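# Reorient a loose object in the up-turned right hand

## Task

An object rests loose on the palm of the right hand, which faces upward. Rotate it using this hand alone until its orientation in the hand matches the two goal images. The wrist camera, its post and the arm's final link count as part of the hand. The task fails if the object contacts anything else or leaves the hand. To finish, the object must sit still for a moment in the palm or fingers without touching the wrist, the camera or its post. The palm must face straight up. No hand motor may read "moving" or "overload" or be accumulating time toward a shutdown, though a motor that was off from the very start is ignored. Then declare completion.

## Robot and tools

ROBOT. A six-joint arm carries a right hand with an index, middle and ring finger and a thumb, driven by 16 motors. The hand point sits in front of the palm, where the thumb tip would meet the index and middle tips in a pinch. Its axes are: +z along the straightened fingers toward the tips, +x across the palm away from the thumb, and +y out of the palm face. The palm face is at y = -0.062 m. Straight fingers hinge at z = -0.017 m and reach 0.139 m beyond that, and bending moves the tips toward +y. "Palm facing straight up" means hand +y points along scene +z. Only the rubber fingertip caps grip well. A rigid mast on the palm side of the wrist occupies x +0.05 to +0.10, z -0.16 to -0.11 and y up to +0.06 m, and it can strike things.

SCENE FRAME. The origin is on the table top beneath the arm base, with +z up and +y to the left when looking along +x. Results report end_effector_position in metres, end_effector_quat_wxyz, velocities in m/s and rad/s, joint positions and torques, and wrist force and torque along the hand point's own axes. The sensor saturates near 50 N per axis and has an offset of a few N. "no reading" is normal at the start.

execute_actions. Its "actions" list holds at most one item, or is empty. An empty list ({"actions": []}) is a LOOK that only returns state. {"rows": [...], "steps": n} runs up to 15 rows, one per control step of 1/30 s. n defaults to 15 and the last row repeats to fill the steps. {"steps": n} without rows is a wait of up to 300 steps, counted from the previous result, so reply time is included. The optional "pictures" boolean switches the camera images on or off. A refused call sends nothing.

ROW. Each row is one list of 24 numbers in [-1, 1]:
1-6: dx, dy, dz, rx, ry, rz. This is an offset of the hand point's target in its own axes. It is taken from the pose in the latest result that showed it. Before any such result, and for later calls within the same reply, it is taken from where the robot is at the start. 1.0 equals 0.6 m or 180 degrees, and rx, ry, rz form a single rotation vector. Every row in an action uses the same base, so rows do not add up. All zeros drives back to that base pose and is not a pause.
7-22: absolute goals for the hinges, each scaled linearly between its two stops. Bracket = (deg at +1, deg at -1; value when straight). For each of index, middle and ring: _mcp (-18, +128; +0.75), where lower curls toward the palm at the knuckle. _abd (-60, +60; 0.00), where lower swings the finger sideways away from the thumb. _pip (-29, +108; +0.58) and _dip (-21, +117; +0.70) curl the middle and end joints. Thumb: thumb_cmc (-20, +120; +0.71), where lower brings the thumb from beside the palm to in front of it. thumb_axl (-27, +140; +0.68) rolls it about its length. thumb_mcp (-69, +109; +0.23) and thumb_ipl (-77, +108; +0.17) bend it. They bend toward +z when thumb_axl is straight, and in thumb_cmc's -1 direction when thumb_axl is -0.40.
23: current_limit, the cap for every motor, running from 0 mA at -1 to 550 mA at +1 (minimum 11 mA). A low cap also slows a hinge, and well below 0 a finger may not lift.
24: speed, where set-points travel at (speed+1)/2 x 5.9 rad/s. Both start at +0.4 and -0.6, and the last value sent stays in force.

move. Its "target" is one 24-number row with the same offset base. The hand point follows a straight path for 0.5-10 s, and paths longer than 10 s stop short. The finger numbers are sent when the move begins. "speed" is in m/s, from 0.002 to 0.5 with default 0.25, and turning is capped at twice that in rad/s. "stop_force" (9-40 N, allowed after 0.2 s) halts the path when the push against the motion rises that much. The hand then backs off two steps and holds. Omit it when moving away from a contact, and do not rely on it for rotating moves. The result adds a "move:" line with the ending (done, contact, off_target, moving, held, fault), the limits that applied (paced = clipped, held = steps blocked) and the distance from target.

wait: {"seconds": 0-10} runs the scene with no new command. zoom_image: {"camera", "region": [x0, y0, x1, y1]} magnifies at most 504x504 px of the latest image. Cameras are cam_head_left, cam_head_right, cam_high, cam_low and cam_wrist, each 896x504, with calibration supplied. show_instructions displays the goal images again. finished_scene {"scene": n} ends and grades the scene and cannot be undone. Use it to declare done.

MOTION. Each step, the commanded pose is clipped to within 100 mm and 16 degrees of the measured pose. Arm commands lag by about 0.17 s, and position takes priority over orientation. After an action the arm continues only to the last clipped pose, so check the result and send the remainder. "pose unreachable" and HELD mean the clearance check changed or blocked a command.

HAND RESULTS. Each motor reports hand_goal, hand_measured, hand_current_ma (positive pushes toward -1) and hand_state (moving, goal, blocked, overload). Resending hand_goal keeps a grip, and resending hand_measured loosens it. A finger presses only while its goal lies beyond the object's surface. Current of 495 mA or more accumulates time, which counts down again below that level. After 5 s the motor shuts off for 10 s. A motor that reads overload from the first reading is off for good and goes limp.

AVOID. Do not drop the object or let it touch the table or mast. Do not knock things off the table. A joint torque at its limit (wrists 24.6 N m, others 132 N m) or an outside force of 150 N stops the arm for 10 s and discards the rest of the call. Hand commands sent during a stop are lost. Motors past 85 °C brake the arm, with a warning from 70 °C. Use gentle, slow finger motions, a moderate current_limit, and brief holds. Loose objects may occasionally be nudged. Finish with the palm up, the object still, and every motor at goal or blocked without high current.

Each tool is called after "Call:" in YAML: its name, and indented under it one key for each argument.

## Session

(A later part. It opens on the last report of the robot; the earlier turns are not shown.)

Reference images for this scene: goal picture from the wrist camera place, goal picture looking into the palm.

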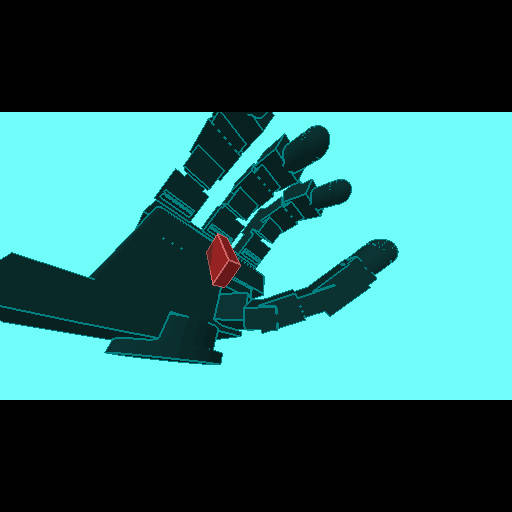

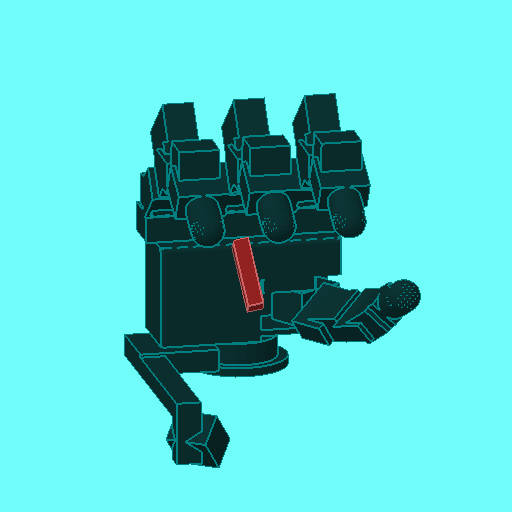

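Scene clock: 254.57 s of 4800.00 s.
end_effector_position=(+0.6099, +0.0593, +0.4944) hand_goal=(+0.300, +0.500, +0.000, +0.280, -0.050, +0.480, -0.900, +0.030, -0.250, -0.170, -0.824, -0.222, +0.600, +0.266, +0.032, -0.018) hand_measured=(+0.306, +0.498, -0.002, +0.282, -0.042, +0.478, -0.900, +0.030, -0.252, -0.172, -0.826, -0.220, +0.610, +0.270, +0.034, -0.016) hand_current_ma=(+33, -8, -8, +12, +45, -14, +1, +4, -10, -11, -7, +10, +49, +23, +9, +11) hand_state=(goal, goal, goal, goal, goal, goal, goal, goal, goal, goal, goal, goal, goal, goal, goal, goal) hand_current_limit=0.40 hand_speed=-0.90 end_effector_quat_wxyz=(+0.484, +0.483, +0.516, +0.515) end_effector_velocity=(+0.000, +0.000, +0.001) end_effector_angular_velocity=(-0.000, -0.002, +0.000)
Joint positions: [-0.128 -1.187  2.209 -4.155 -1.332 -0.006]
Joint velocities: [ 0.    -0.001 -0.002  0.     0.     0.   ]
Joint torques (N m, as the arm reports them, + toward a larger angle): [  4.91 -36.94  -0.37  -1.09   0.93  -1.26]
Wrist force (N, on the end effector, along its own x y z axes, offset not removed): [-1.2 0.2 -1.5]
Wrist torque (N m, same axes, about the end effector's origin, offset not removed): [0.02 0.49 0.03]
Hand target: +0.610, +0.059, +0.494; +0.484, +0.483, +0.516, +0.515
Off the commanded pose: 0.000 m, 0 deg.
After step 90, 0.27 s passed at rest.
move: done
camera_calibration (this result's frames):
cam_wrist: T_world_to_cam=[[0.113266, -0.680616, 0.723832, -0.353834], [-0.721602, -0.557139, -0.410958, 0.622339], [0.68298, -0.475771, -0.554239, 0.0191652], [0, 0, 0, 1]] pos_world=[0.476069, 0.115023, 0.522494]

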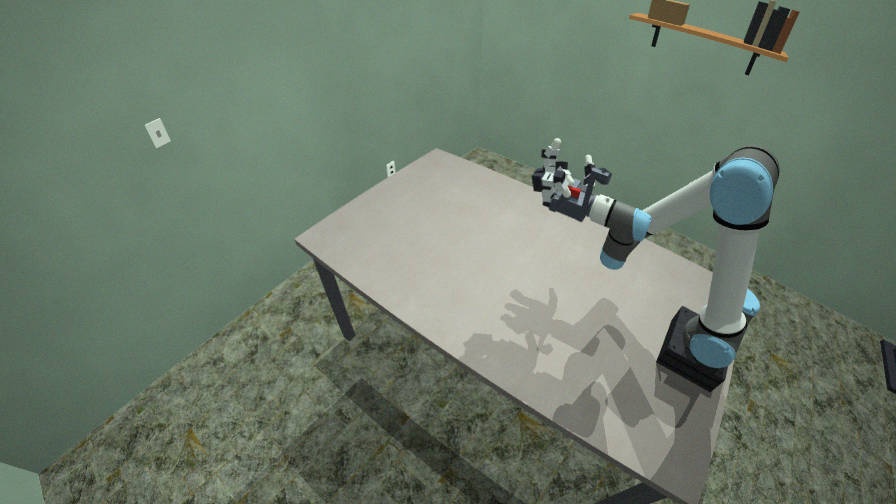

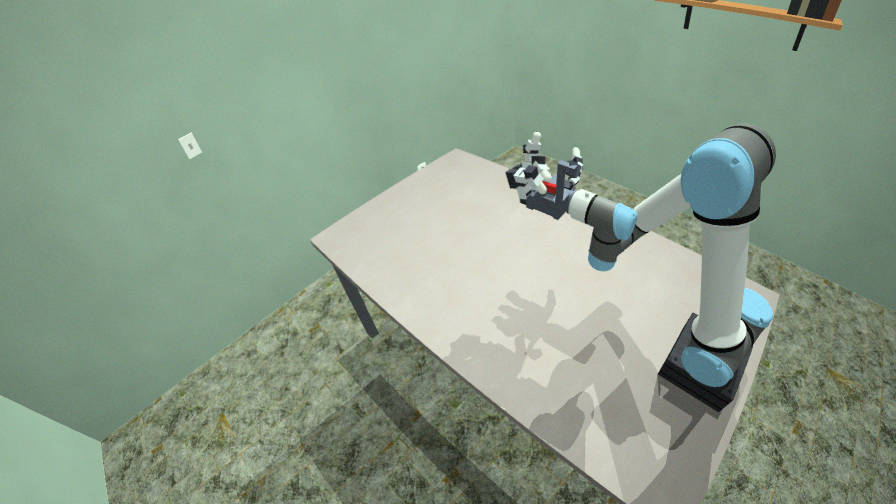

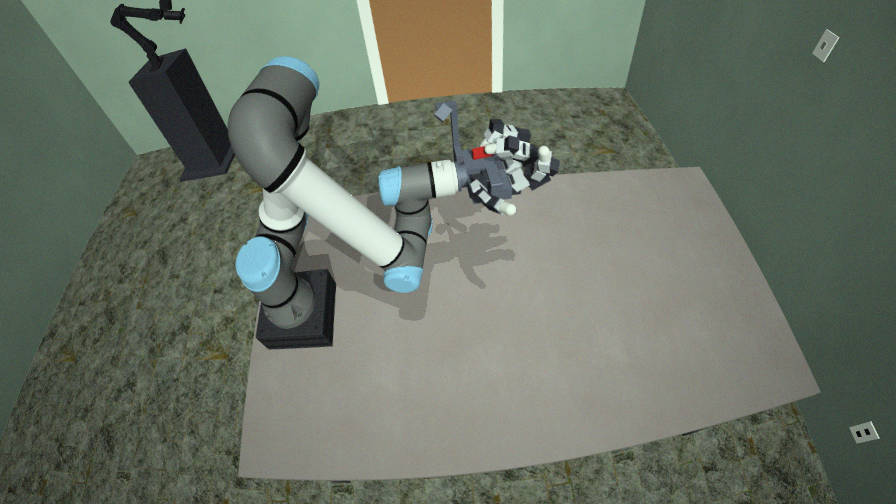

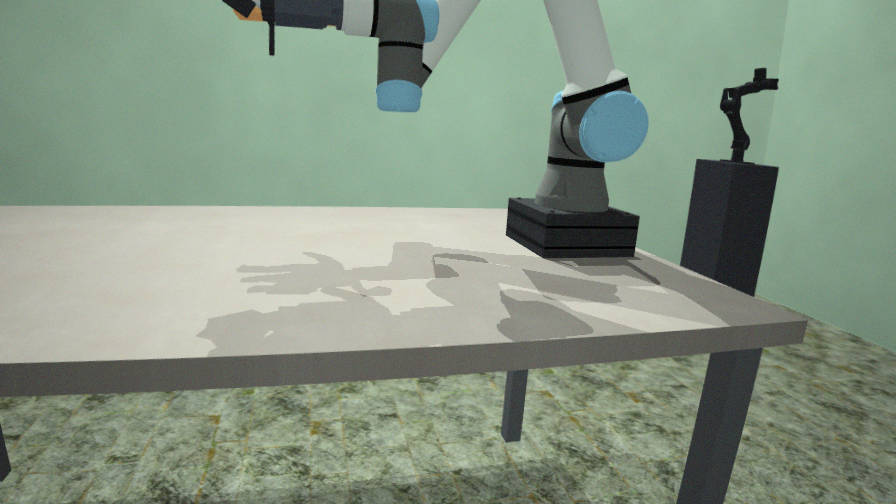

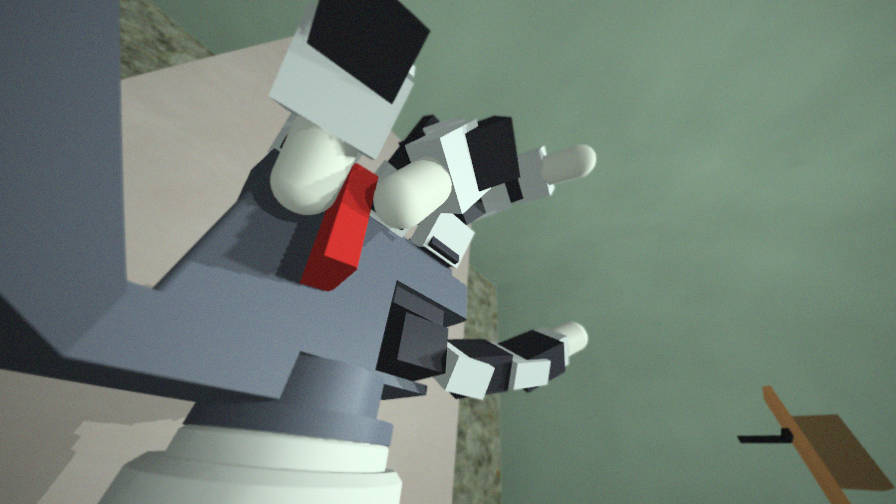

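Call:
move:
  target: [0,0,0,0,0,0,0.3,0.5,0,0.28,0.35,-0.03,-0.816,-0.149,-0.25,0.0,-0.815,-0.2,0.6,0.266,0.032,-0.018,0.4,-0.6]

Call:
zoom_image:
  camera: "cam_high"
  region: [450, 120, 530, 190]

Call:
move:
  target: [0,0,0,0,0,0,0.3,0.5,0,0.28,-0.27,-0.03,-0.816,-0.149,-0.3,0.0,-0.82,-0.04,0.6,0.266,0.032,-0.018,0.4,-0.6]

Scene clock: 267.43 s of 4800.00 s.
end_effector_position=(+0.6099, +0.0593, +0.4944) hand_goal=(+0.300, +0.500, +0.000, +0.280, +0.350, -0.030, -0.816, -0.148, -0.250, +0.000, -0.814, -0.200, +0.600, +0.266, +0.032, -0.018) hand_measured=(+0.306, +0.498, -0.002, +0.282, +0.354, -0.028, -0.824, -0.146, -0.252, -0.004, -0.822, -0.204, +0.610, +0.270, +0.034, -0.016) hand_current_ma=(+34, -8, -8, +12, +22, +14, -36, +11, -10, -15, -42, -19, +49, +23, +9, +11) hand_state=(goal, goal, goal, goal, goal, goal, goal, goal, goal, goal, goal, goal, goal, goal, goal, goal) hand_current_limit=0.40 hand_speed=-0.60 end_effector_quat_wxyz=(+0.484, +0.483, +0.516, +0.515) end_effector_velocity=(-0.000, +0.000, -0.000) end_effector_angular_velocity=(+0.000, +0.000, +0.000)
Joint positions: [-0.128 -1.187  2.209 -4.155 -1.332 -0.006]
Joint velocities: [-0.    -0.001  0.001  0.     0.    -0.   ]
Joint torques (N m, as the arm reports them, + toward a larger angle): [  5.94 -36.94  -0.66  -1.11   0.97  -1.4 ]
Wrist force (N, on the end effector, along its own x y z axes, offset not removed): [-0.9 -0.6 0.5]
Wrist torque (N m, same axes, about the end effector's origin, offset not removed): [-0.10 0.33 0.27]
Hand target: +0.610, +0.059, +0.494; +0.484, +0.483, +0.516, +0.515
Off the commanded pose: 0.000 m, 0 deg.
After step 90, 9.13 s passed at rest.
move: done
camera_calibration (this result's frames):
cam_wrist: T_world_to_cam=[[0.113266, -0.680616, 0.723832, -0.353834], [-0.721601, -0.557139, -0.410959, 0.622339], [0.68298, -0.47577, -0.554239, 0.0191651], [0, 0, 0, 1]] pos_world=[0.476069, 0.115023, 0.522494]

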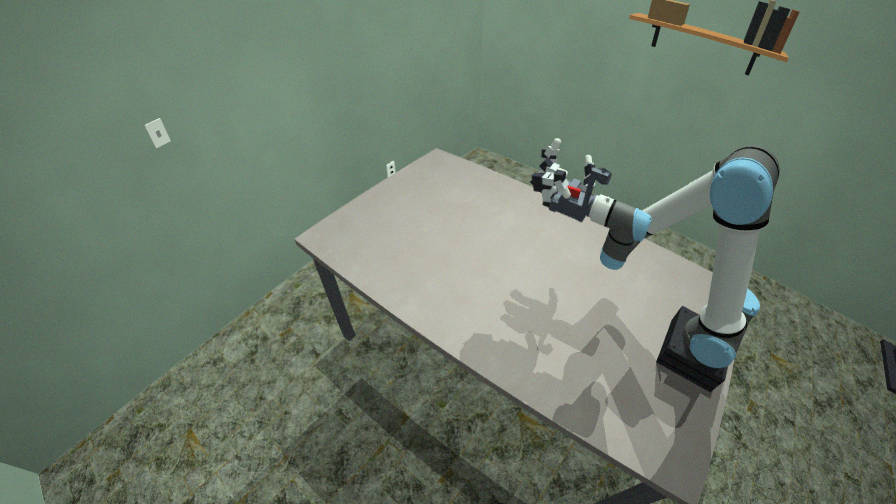

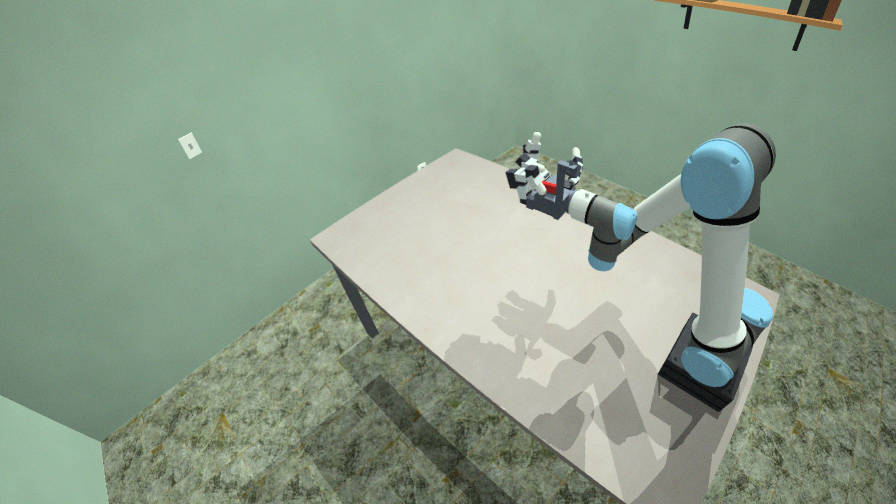

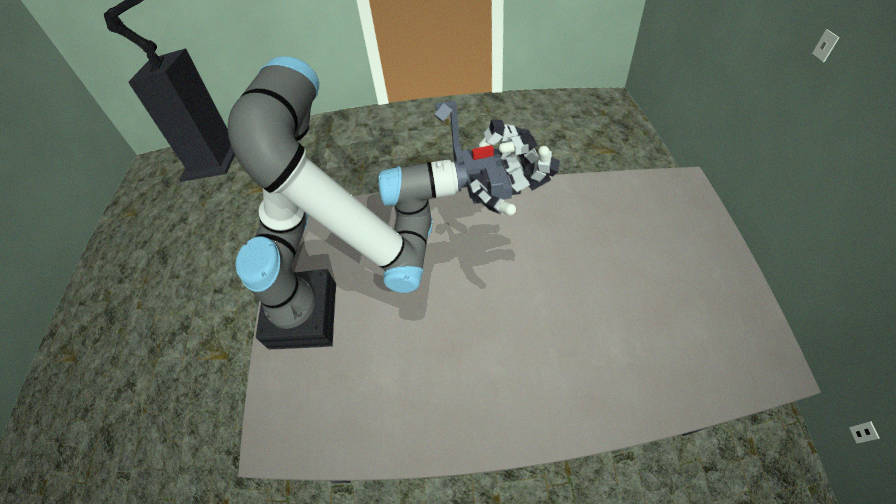

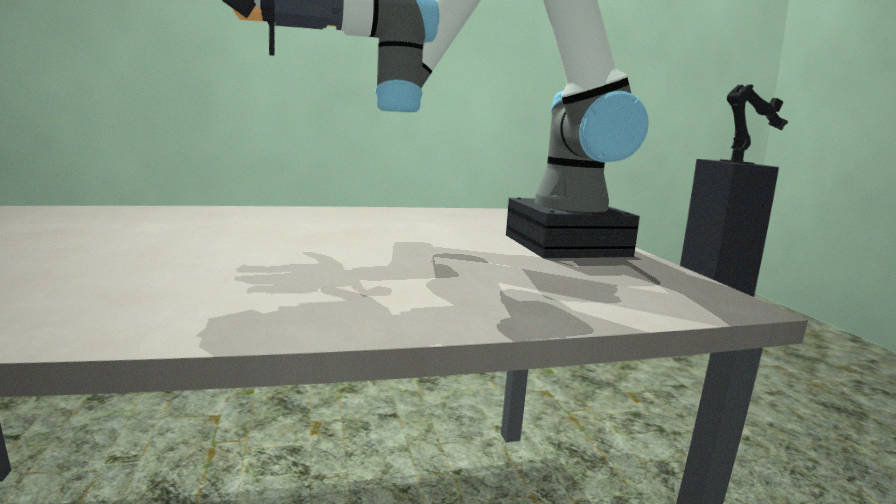

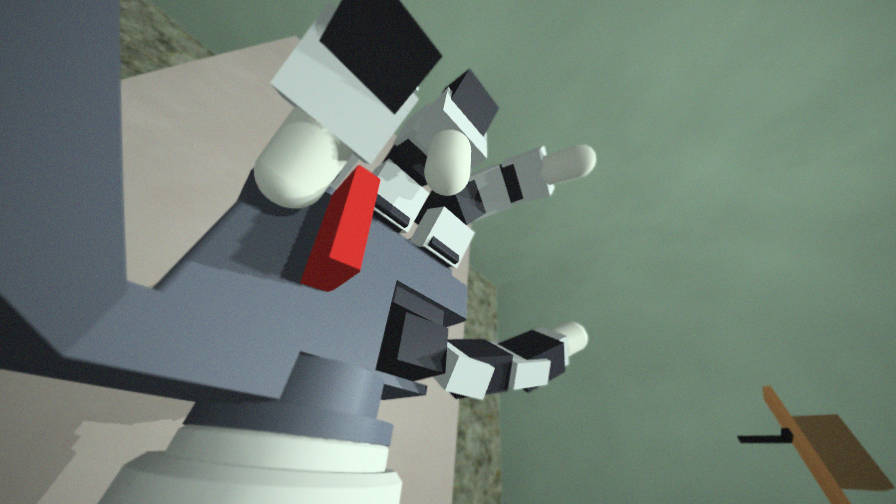

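Region (450, 120, 530, 190) of cam_high's 896x504 image, scaled by 6.300, with more detail than that image has; it fills the top 441 rows of this view, and the rest is white.

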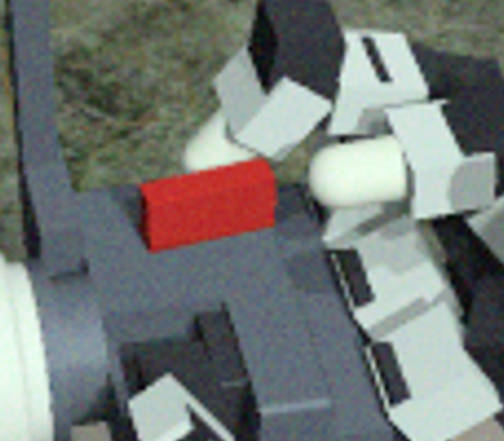

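Scene clock: 268.37 s of 4800.00 s.
end_effector_position=(+0.6099, +0.0593, +0.4944) hand_goal=(+0.300, +0.500, +0.000, +0.280, -0.270, -0.030, -0.816, -0.148, -0.300, +0.000, -0.820, -0.040, +0.600, +0.266, +0.032, -0.018) hand_measured=(+0.306, +0.498, -0.002, +0.282, -0.266, -0.028, -0.822, -0.146, -0.296, -0.004, -0.822, -0.044, +0.610, +0.270, +0.034, -0.016) hand_current_ma=(+34, -8, -8, +12, +21, +14, -35, +11, +20, -15, -9, -22, +49, +23, +9, +11) hand_state=(goal, goal, goal, goal, goal, goal, goal, goal, goal, goal, goal, goal, goal, goal, goal, goal) hand_current_limit=0.40 hand_speed=-0.60 end_effector_quat_wxyz=(+0.484, +0.483, +0.516, +0.515) end_effector_velocity=(+0.001, +0.000, +0.001) end_effector_angular_velocity=(-0.000, -0.002, +0.001)
Joint positions: [-0.128 -1.187  2.209 -4.155 -1.332 -0.006]
Joint velocities: [ 0.    -0.    -0.003  0.001  0.    -0.   ]
Joint torques (N m, as the arm reports them, + toward a larger angle): [  5.19 -36.96  -0.27  -1.09   0.94  -1.31]
Wrist force (N, on the end effector, along its own x y z axes, offset not removed): [2.9 0.9 -0.9]
Wrist torque (N m, same axes, about the end effector's origin, offset not removed): [0.17 -0.08 0.48]
Hand target: +0.610, +0.059, +0.494; +0.484, +0.483, +0.516, +0.515
Off the commanded pose: 0.000 m, 0 deg.
move: done
camera_calibration (this result's frames):
cam_wrist: T_world_to_cam=[[0.113266, -0.680616, 0.723832, -0.353834], [-0.721602, -0.557139, -0.410958, 0.622339], [0.68298, -0.47577, -0.554239, 0.0191652], [0, 0, 0, 1]] pos_world=[0.476069, 0.115023, 0.522494]

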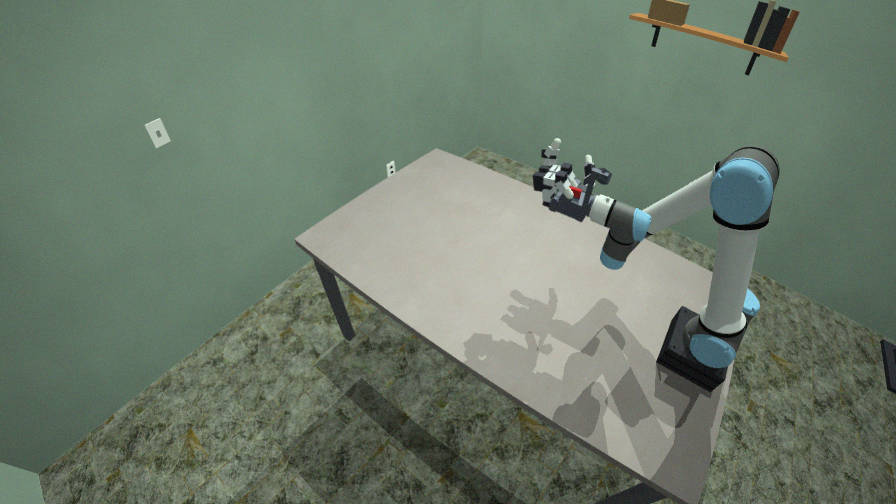

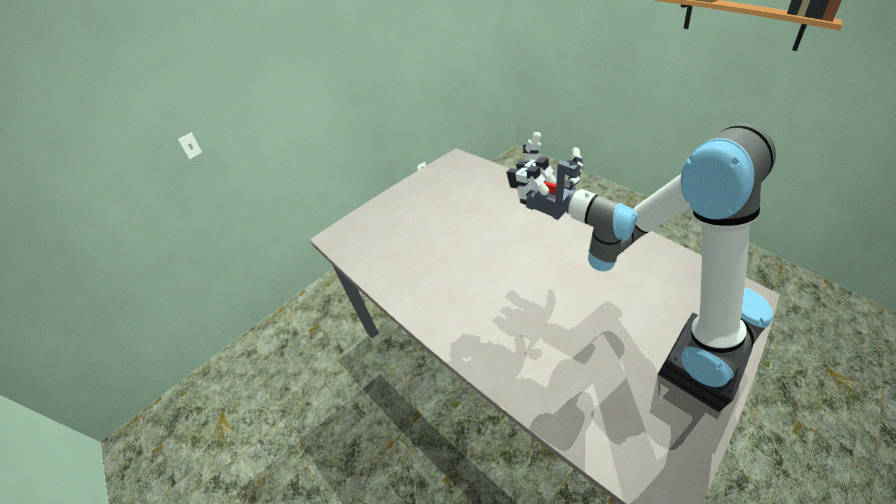

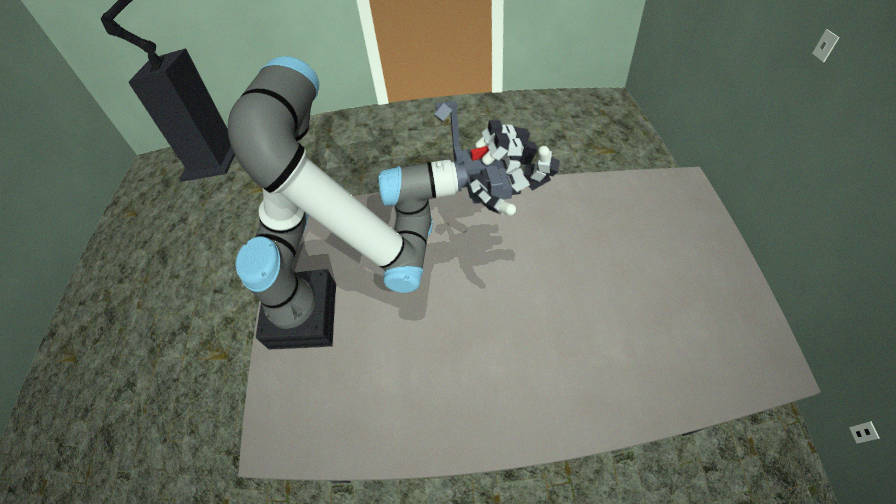

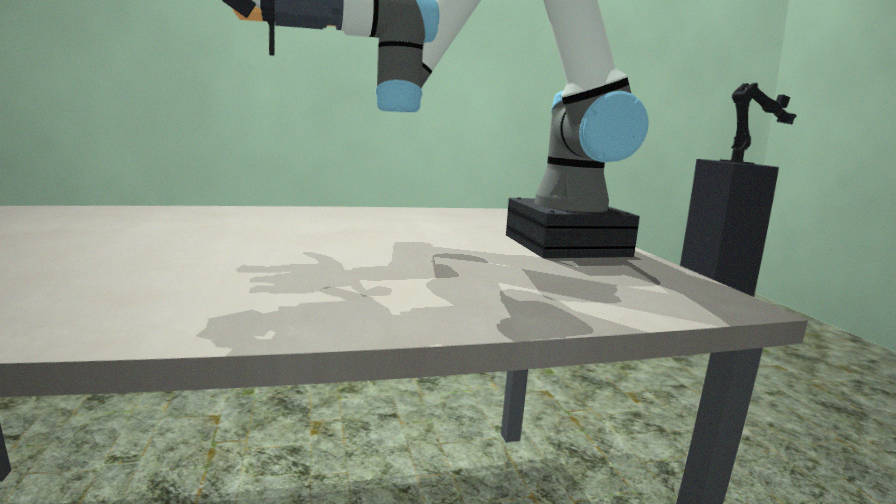

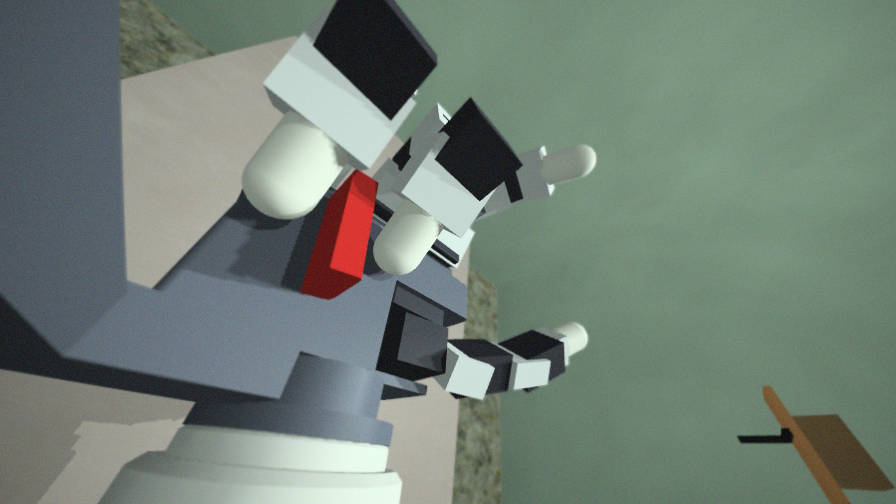

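No marks. Pinch.

Call:
move:
  target: [0,0,0,0,0,0,0.3,0.5,0,0.28,-0.27,0.3,-0.816,-0.149,-0.31,-0.36,-0.825,-0.04,0.6,0.266,0.032,-0.018,0.4,-0.75]

Scene clock: 273.40 s of 4800.00 s.
end_effector_position=(+0.6099, +0.0593, +0.4944) hand_goal=(+0.300, +0.500, +0.000, +0.280, -0.270, +0.300, -0.816, -0.148, -0.310, -0.360, -0.824, -0.040, +0.600, +0.266, +0.032, -0.018) hand_measured=(+0.306, +0.498, -0.002, +0.282, -0.266, +0.290, -0.818, -0.146, -0.310, -0.338, -0.824, -0.040, +0.610, +0.270, +0.034, -0.016) hand_current_ma=(+33, -8, -8, +12, +20, -49, -8, +11, +1, +94, +6, +1, +49, +23, +9, +11) hand_state=(goal, goal, goal, goal, goal, goal, goal, goal, goal, blocked, goal, goal, goal, goal, goal, goal) hand_current_limit=0.40 hand_speed=-0.75 end_effector_quat_wxyz=(+0.484, +0.483, +0.516, +0.515) end_effector_velocity=(-0.000, +0.000, +0.000) end_effector_angular_velocity=(-0.000, -0.002, +0.000)
Joint positions: [-0.128 -1.187  2.209 -4.155 -1.332 -0.006]
Joint velocities: [ 0.     0.    -0.001 -0.001  0.    -0.   ]
Joint torques (N m, as the arm reports them, + toward a larger angle): [  5.5  -37.41  -0.33  -1.16   1.01  -1.3 ]
Wrist force (N, on the end effector, along its own x y z axes, offset not removed): [-1.2 0.8 -0.1]
Wrist torque (N m, same axes, about the end effector's origin, offset not removed): [-0.07 0.30 0.19]
Hand target: +0.610, +0.059, +0.494; +0.484, +0.483, +0.516, +0.515
Off the commanded pose: 0.000 m, 0 deg.
After step 90, 1.30 s passed at rest.
move: done
camera_calibration (this result's frames):
cam_wrist: T_world_to_cam=[[0.113266, -0.680616, 0.723832, -0.353834], [-0.721602, -0.557139, -0.410959, 0.622339], [0.68298, -0.475771, -0.554239, 0.0191652], [0, 0, 0, 1]] pos_world=[0.476069, 0.115023, 0.522494]

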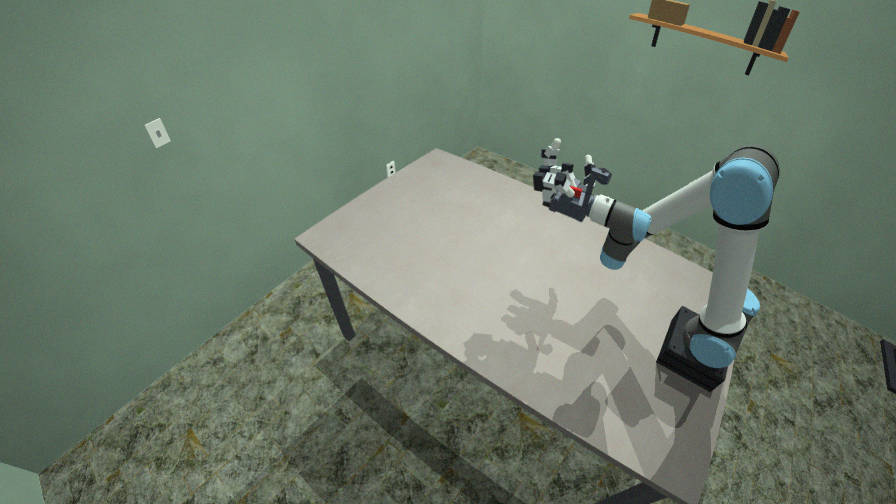

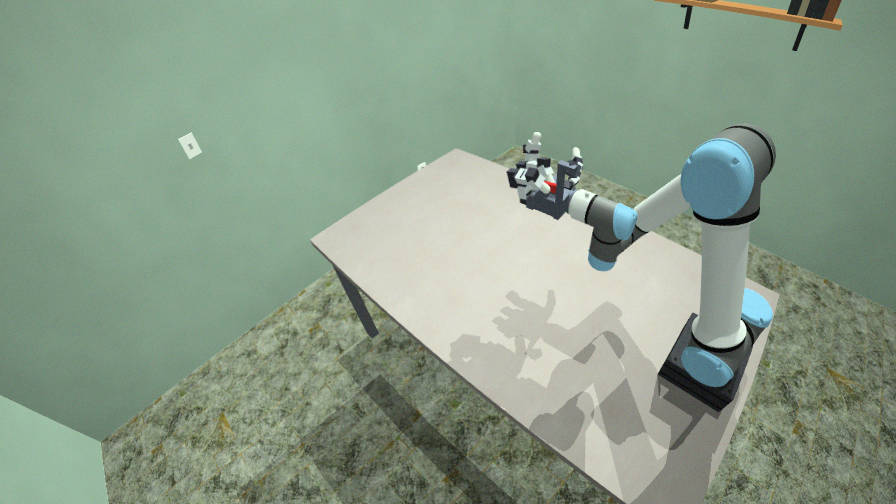

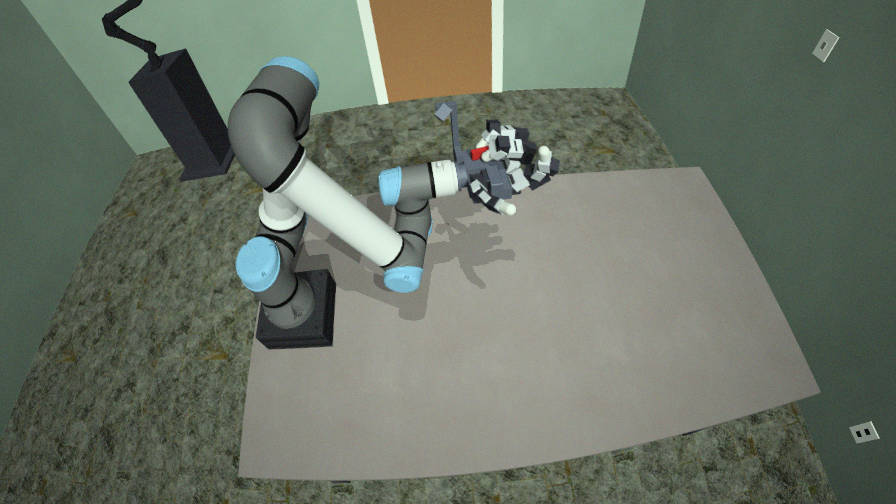

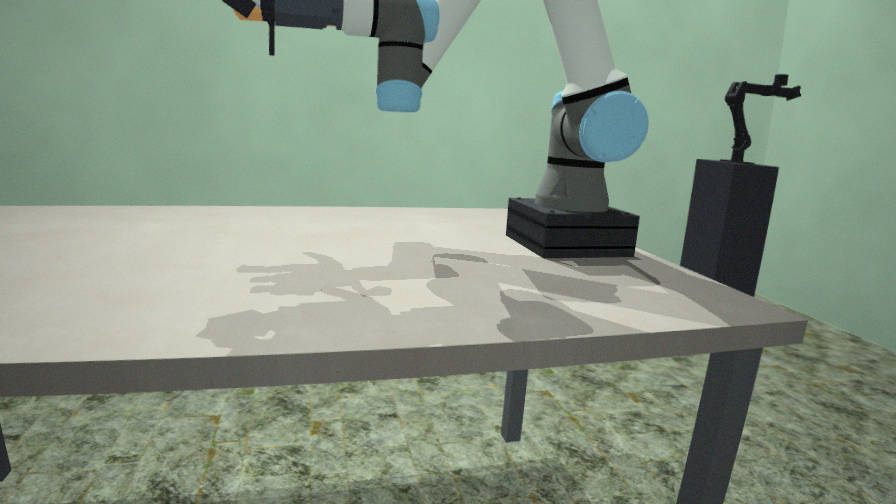

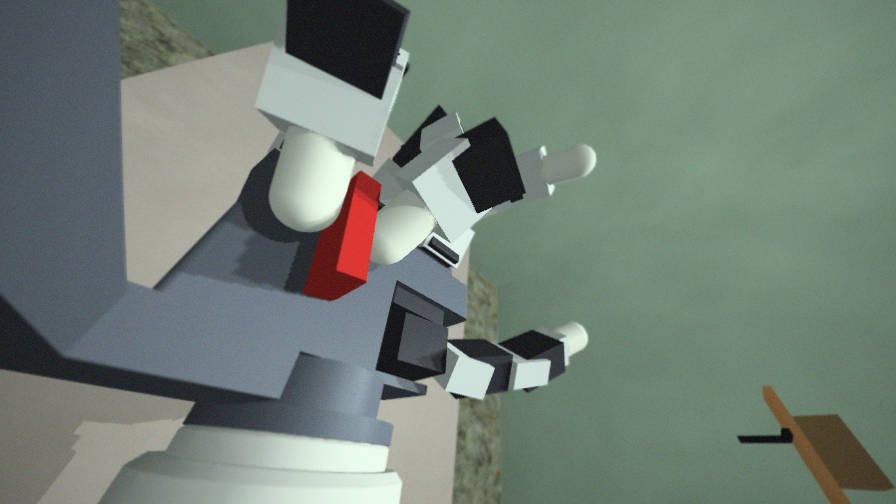

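Call:
move:
  target: [0,0,0,0,0,0,0.3,0.5,0,0.28,0.13,0.33,-0.816,-0.149,0.07,-0.385,-0.825,-0.04,0.6,0.266,0.032,-0.018,0.4,-0.85]

Call:
zoom_image:
  camera: "cam_wrist"
  region: [280, 80, 500, 300]

Scene clock: 278.27 s of 4800.00 s.
end_effector_position=(+0.6099, +0.0593, +0.4944) hand_goal=(+0.300, +0.500, +0.000, +0.280, +0.130, +0.330, -0.816, -0.148, +0.070, -0.384, -0.824, -0.040, +0.600, +0.266, +0.032, -0.018) hand_measured=(+0.306, +0.498, -0.002, +0.282, +0.132, +0.300, -0.812, -0.146, +0.070, -0.354, -0.818, -0.038, +0.610, +0.270, +0.034, -0.016) hand_current_ma=(+33, -8, -8, +12, +12, -140, +15, +11, +4, +131, +39, +13, +49, +23, +9, +11) hand_state=(goal, goal, goal, goal, goal, blocked, goal, goal, goal, blocked, goal, goal, goal, goal, goal, goal) hand_current_limit=0.40 hand_speed=-0.85 end_effector_quat_wxyz=(+0.484, +0.483, +0.516, +0.515) end_effector_velocity=(-0.000, +0.000, -0.000) end_effector_angular_velocity=(+0.000, +0.001, +0.000)
Joint positions: [-0.128 -1.187  2.209 -4.155 -1.332 -0.006]
Joint velocities: [ 0.     0.     0.001 -0.    -0.     0.   ]
Joint torques (N m, as the arm reports them, + toward a larger angle): [  5.38 -36.91  -0.91  -1.17   1.04  -1.34]
Wrist force (N, on the end effector, along its own x y z axes, offset not removed): [0.0 -0.8 0.2]
Wrist torque (N m, same axes, about the end effector's origin, offset not removed): [-0.21 0.27 0.21]
Hand target: +0.610, +0.059, +0.494; +0.484, +0.483, +0.516, +0.515
Off the commanded pose: 0.000 m, 0 deg.
After step 90, 0.47 s passed at rest.
move: done
camera_calibration (this result's frames):
cam_wrist: T_world_to_cam=[[0.113266, -0.680616, 0.723832, -0.353834], [-0.721601, -0.557139, -0.410959, 0.622339], [0.68298, -0.47577, -0.554239, 0.0191652], [0, 0, 0, 1]] pos_world=[0.476069, 0.115023, 0.522494]

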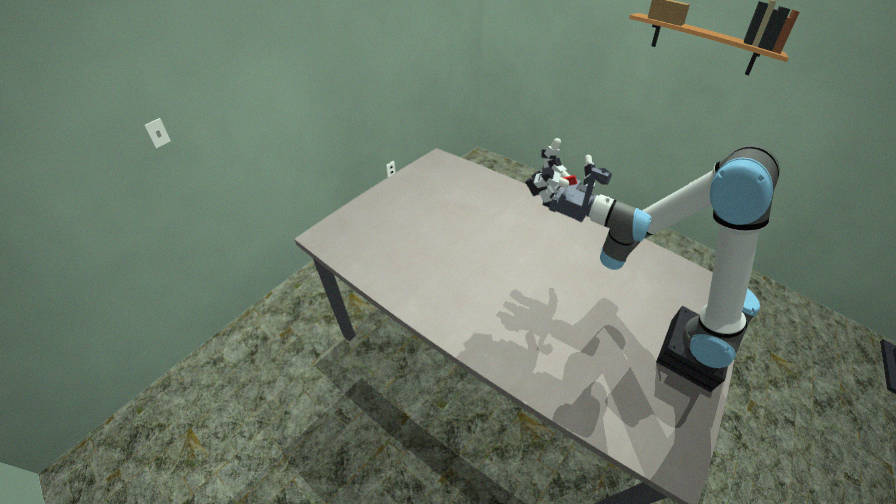

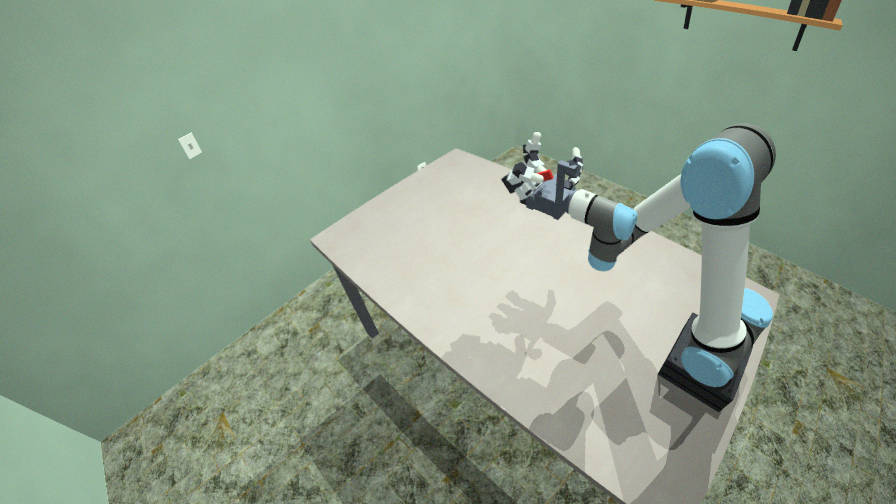

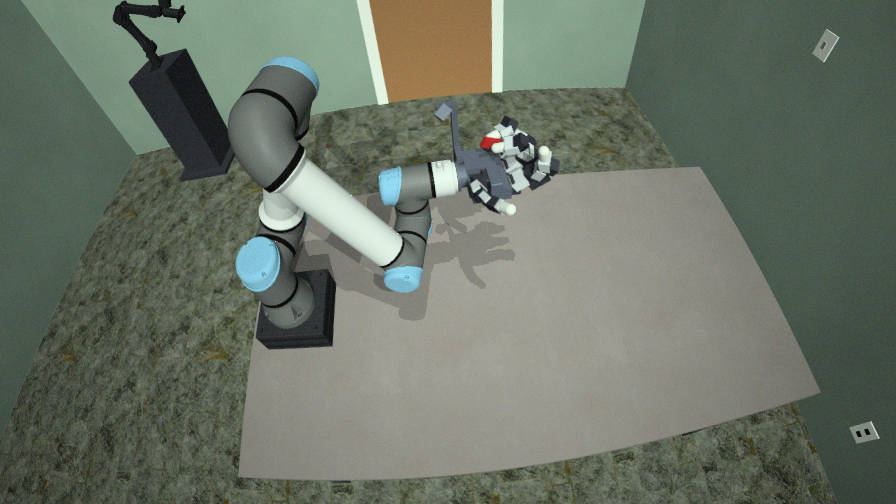

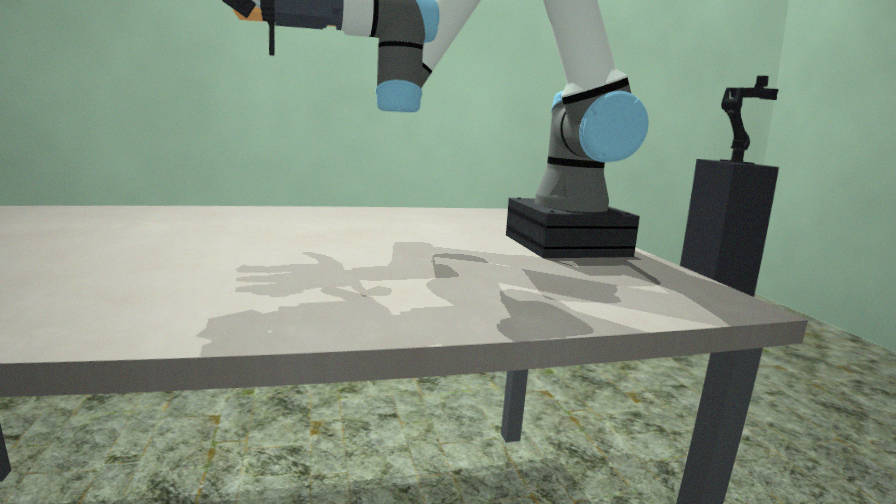

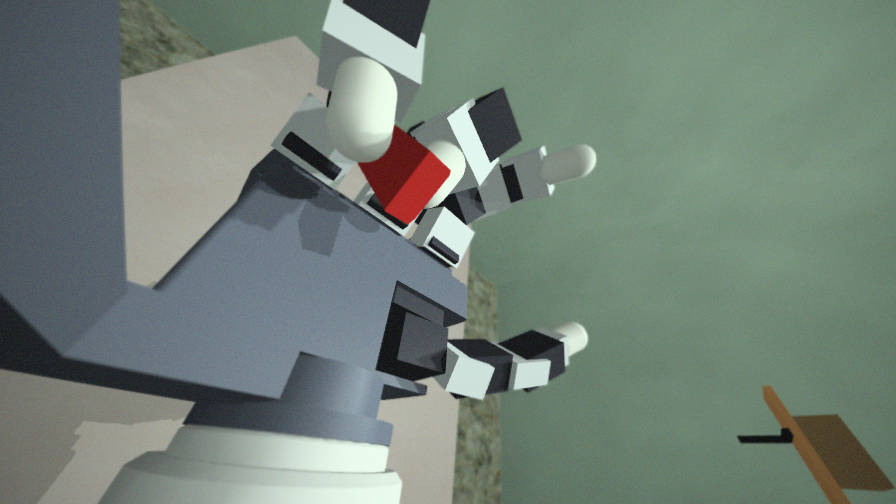

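Region (280, 80, 500, 300) of cam_wrist's 896x504 image, scaled by 2.291, with more detail than that image has.

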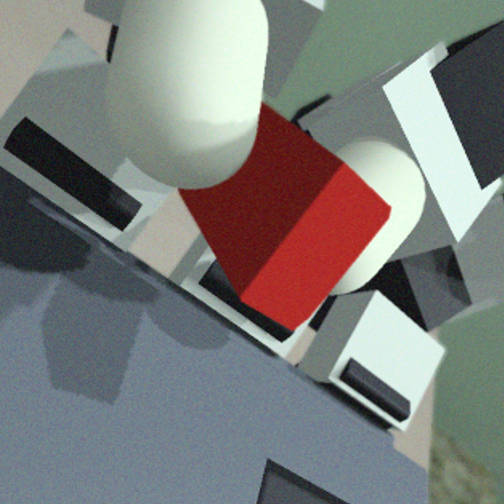

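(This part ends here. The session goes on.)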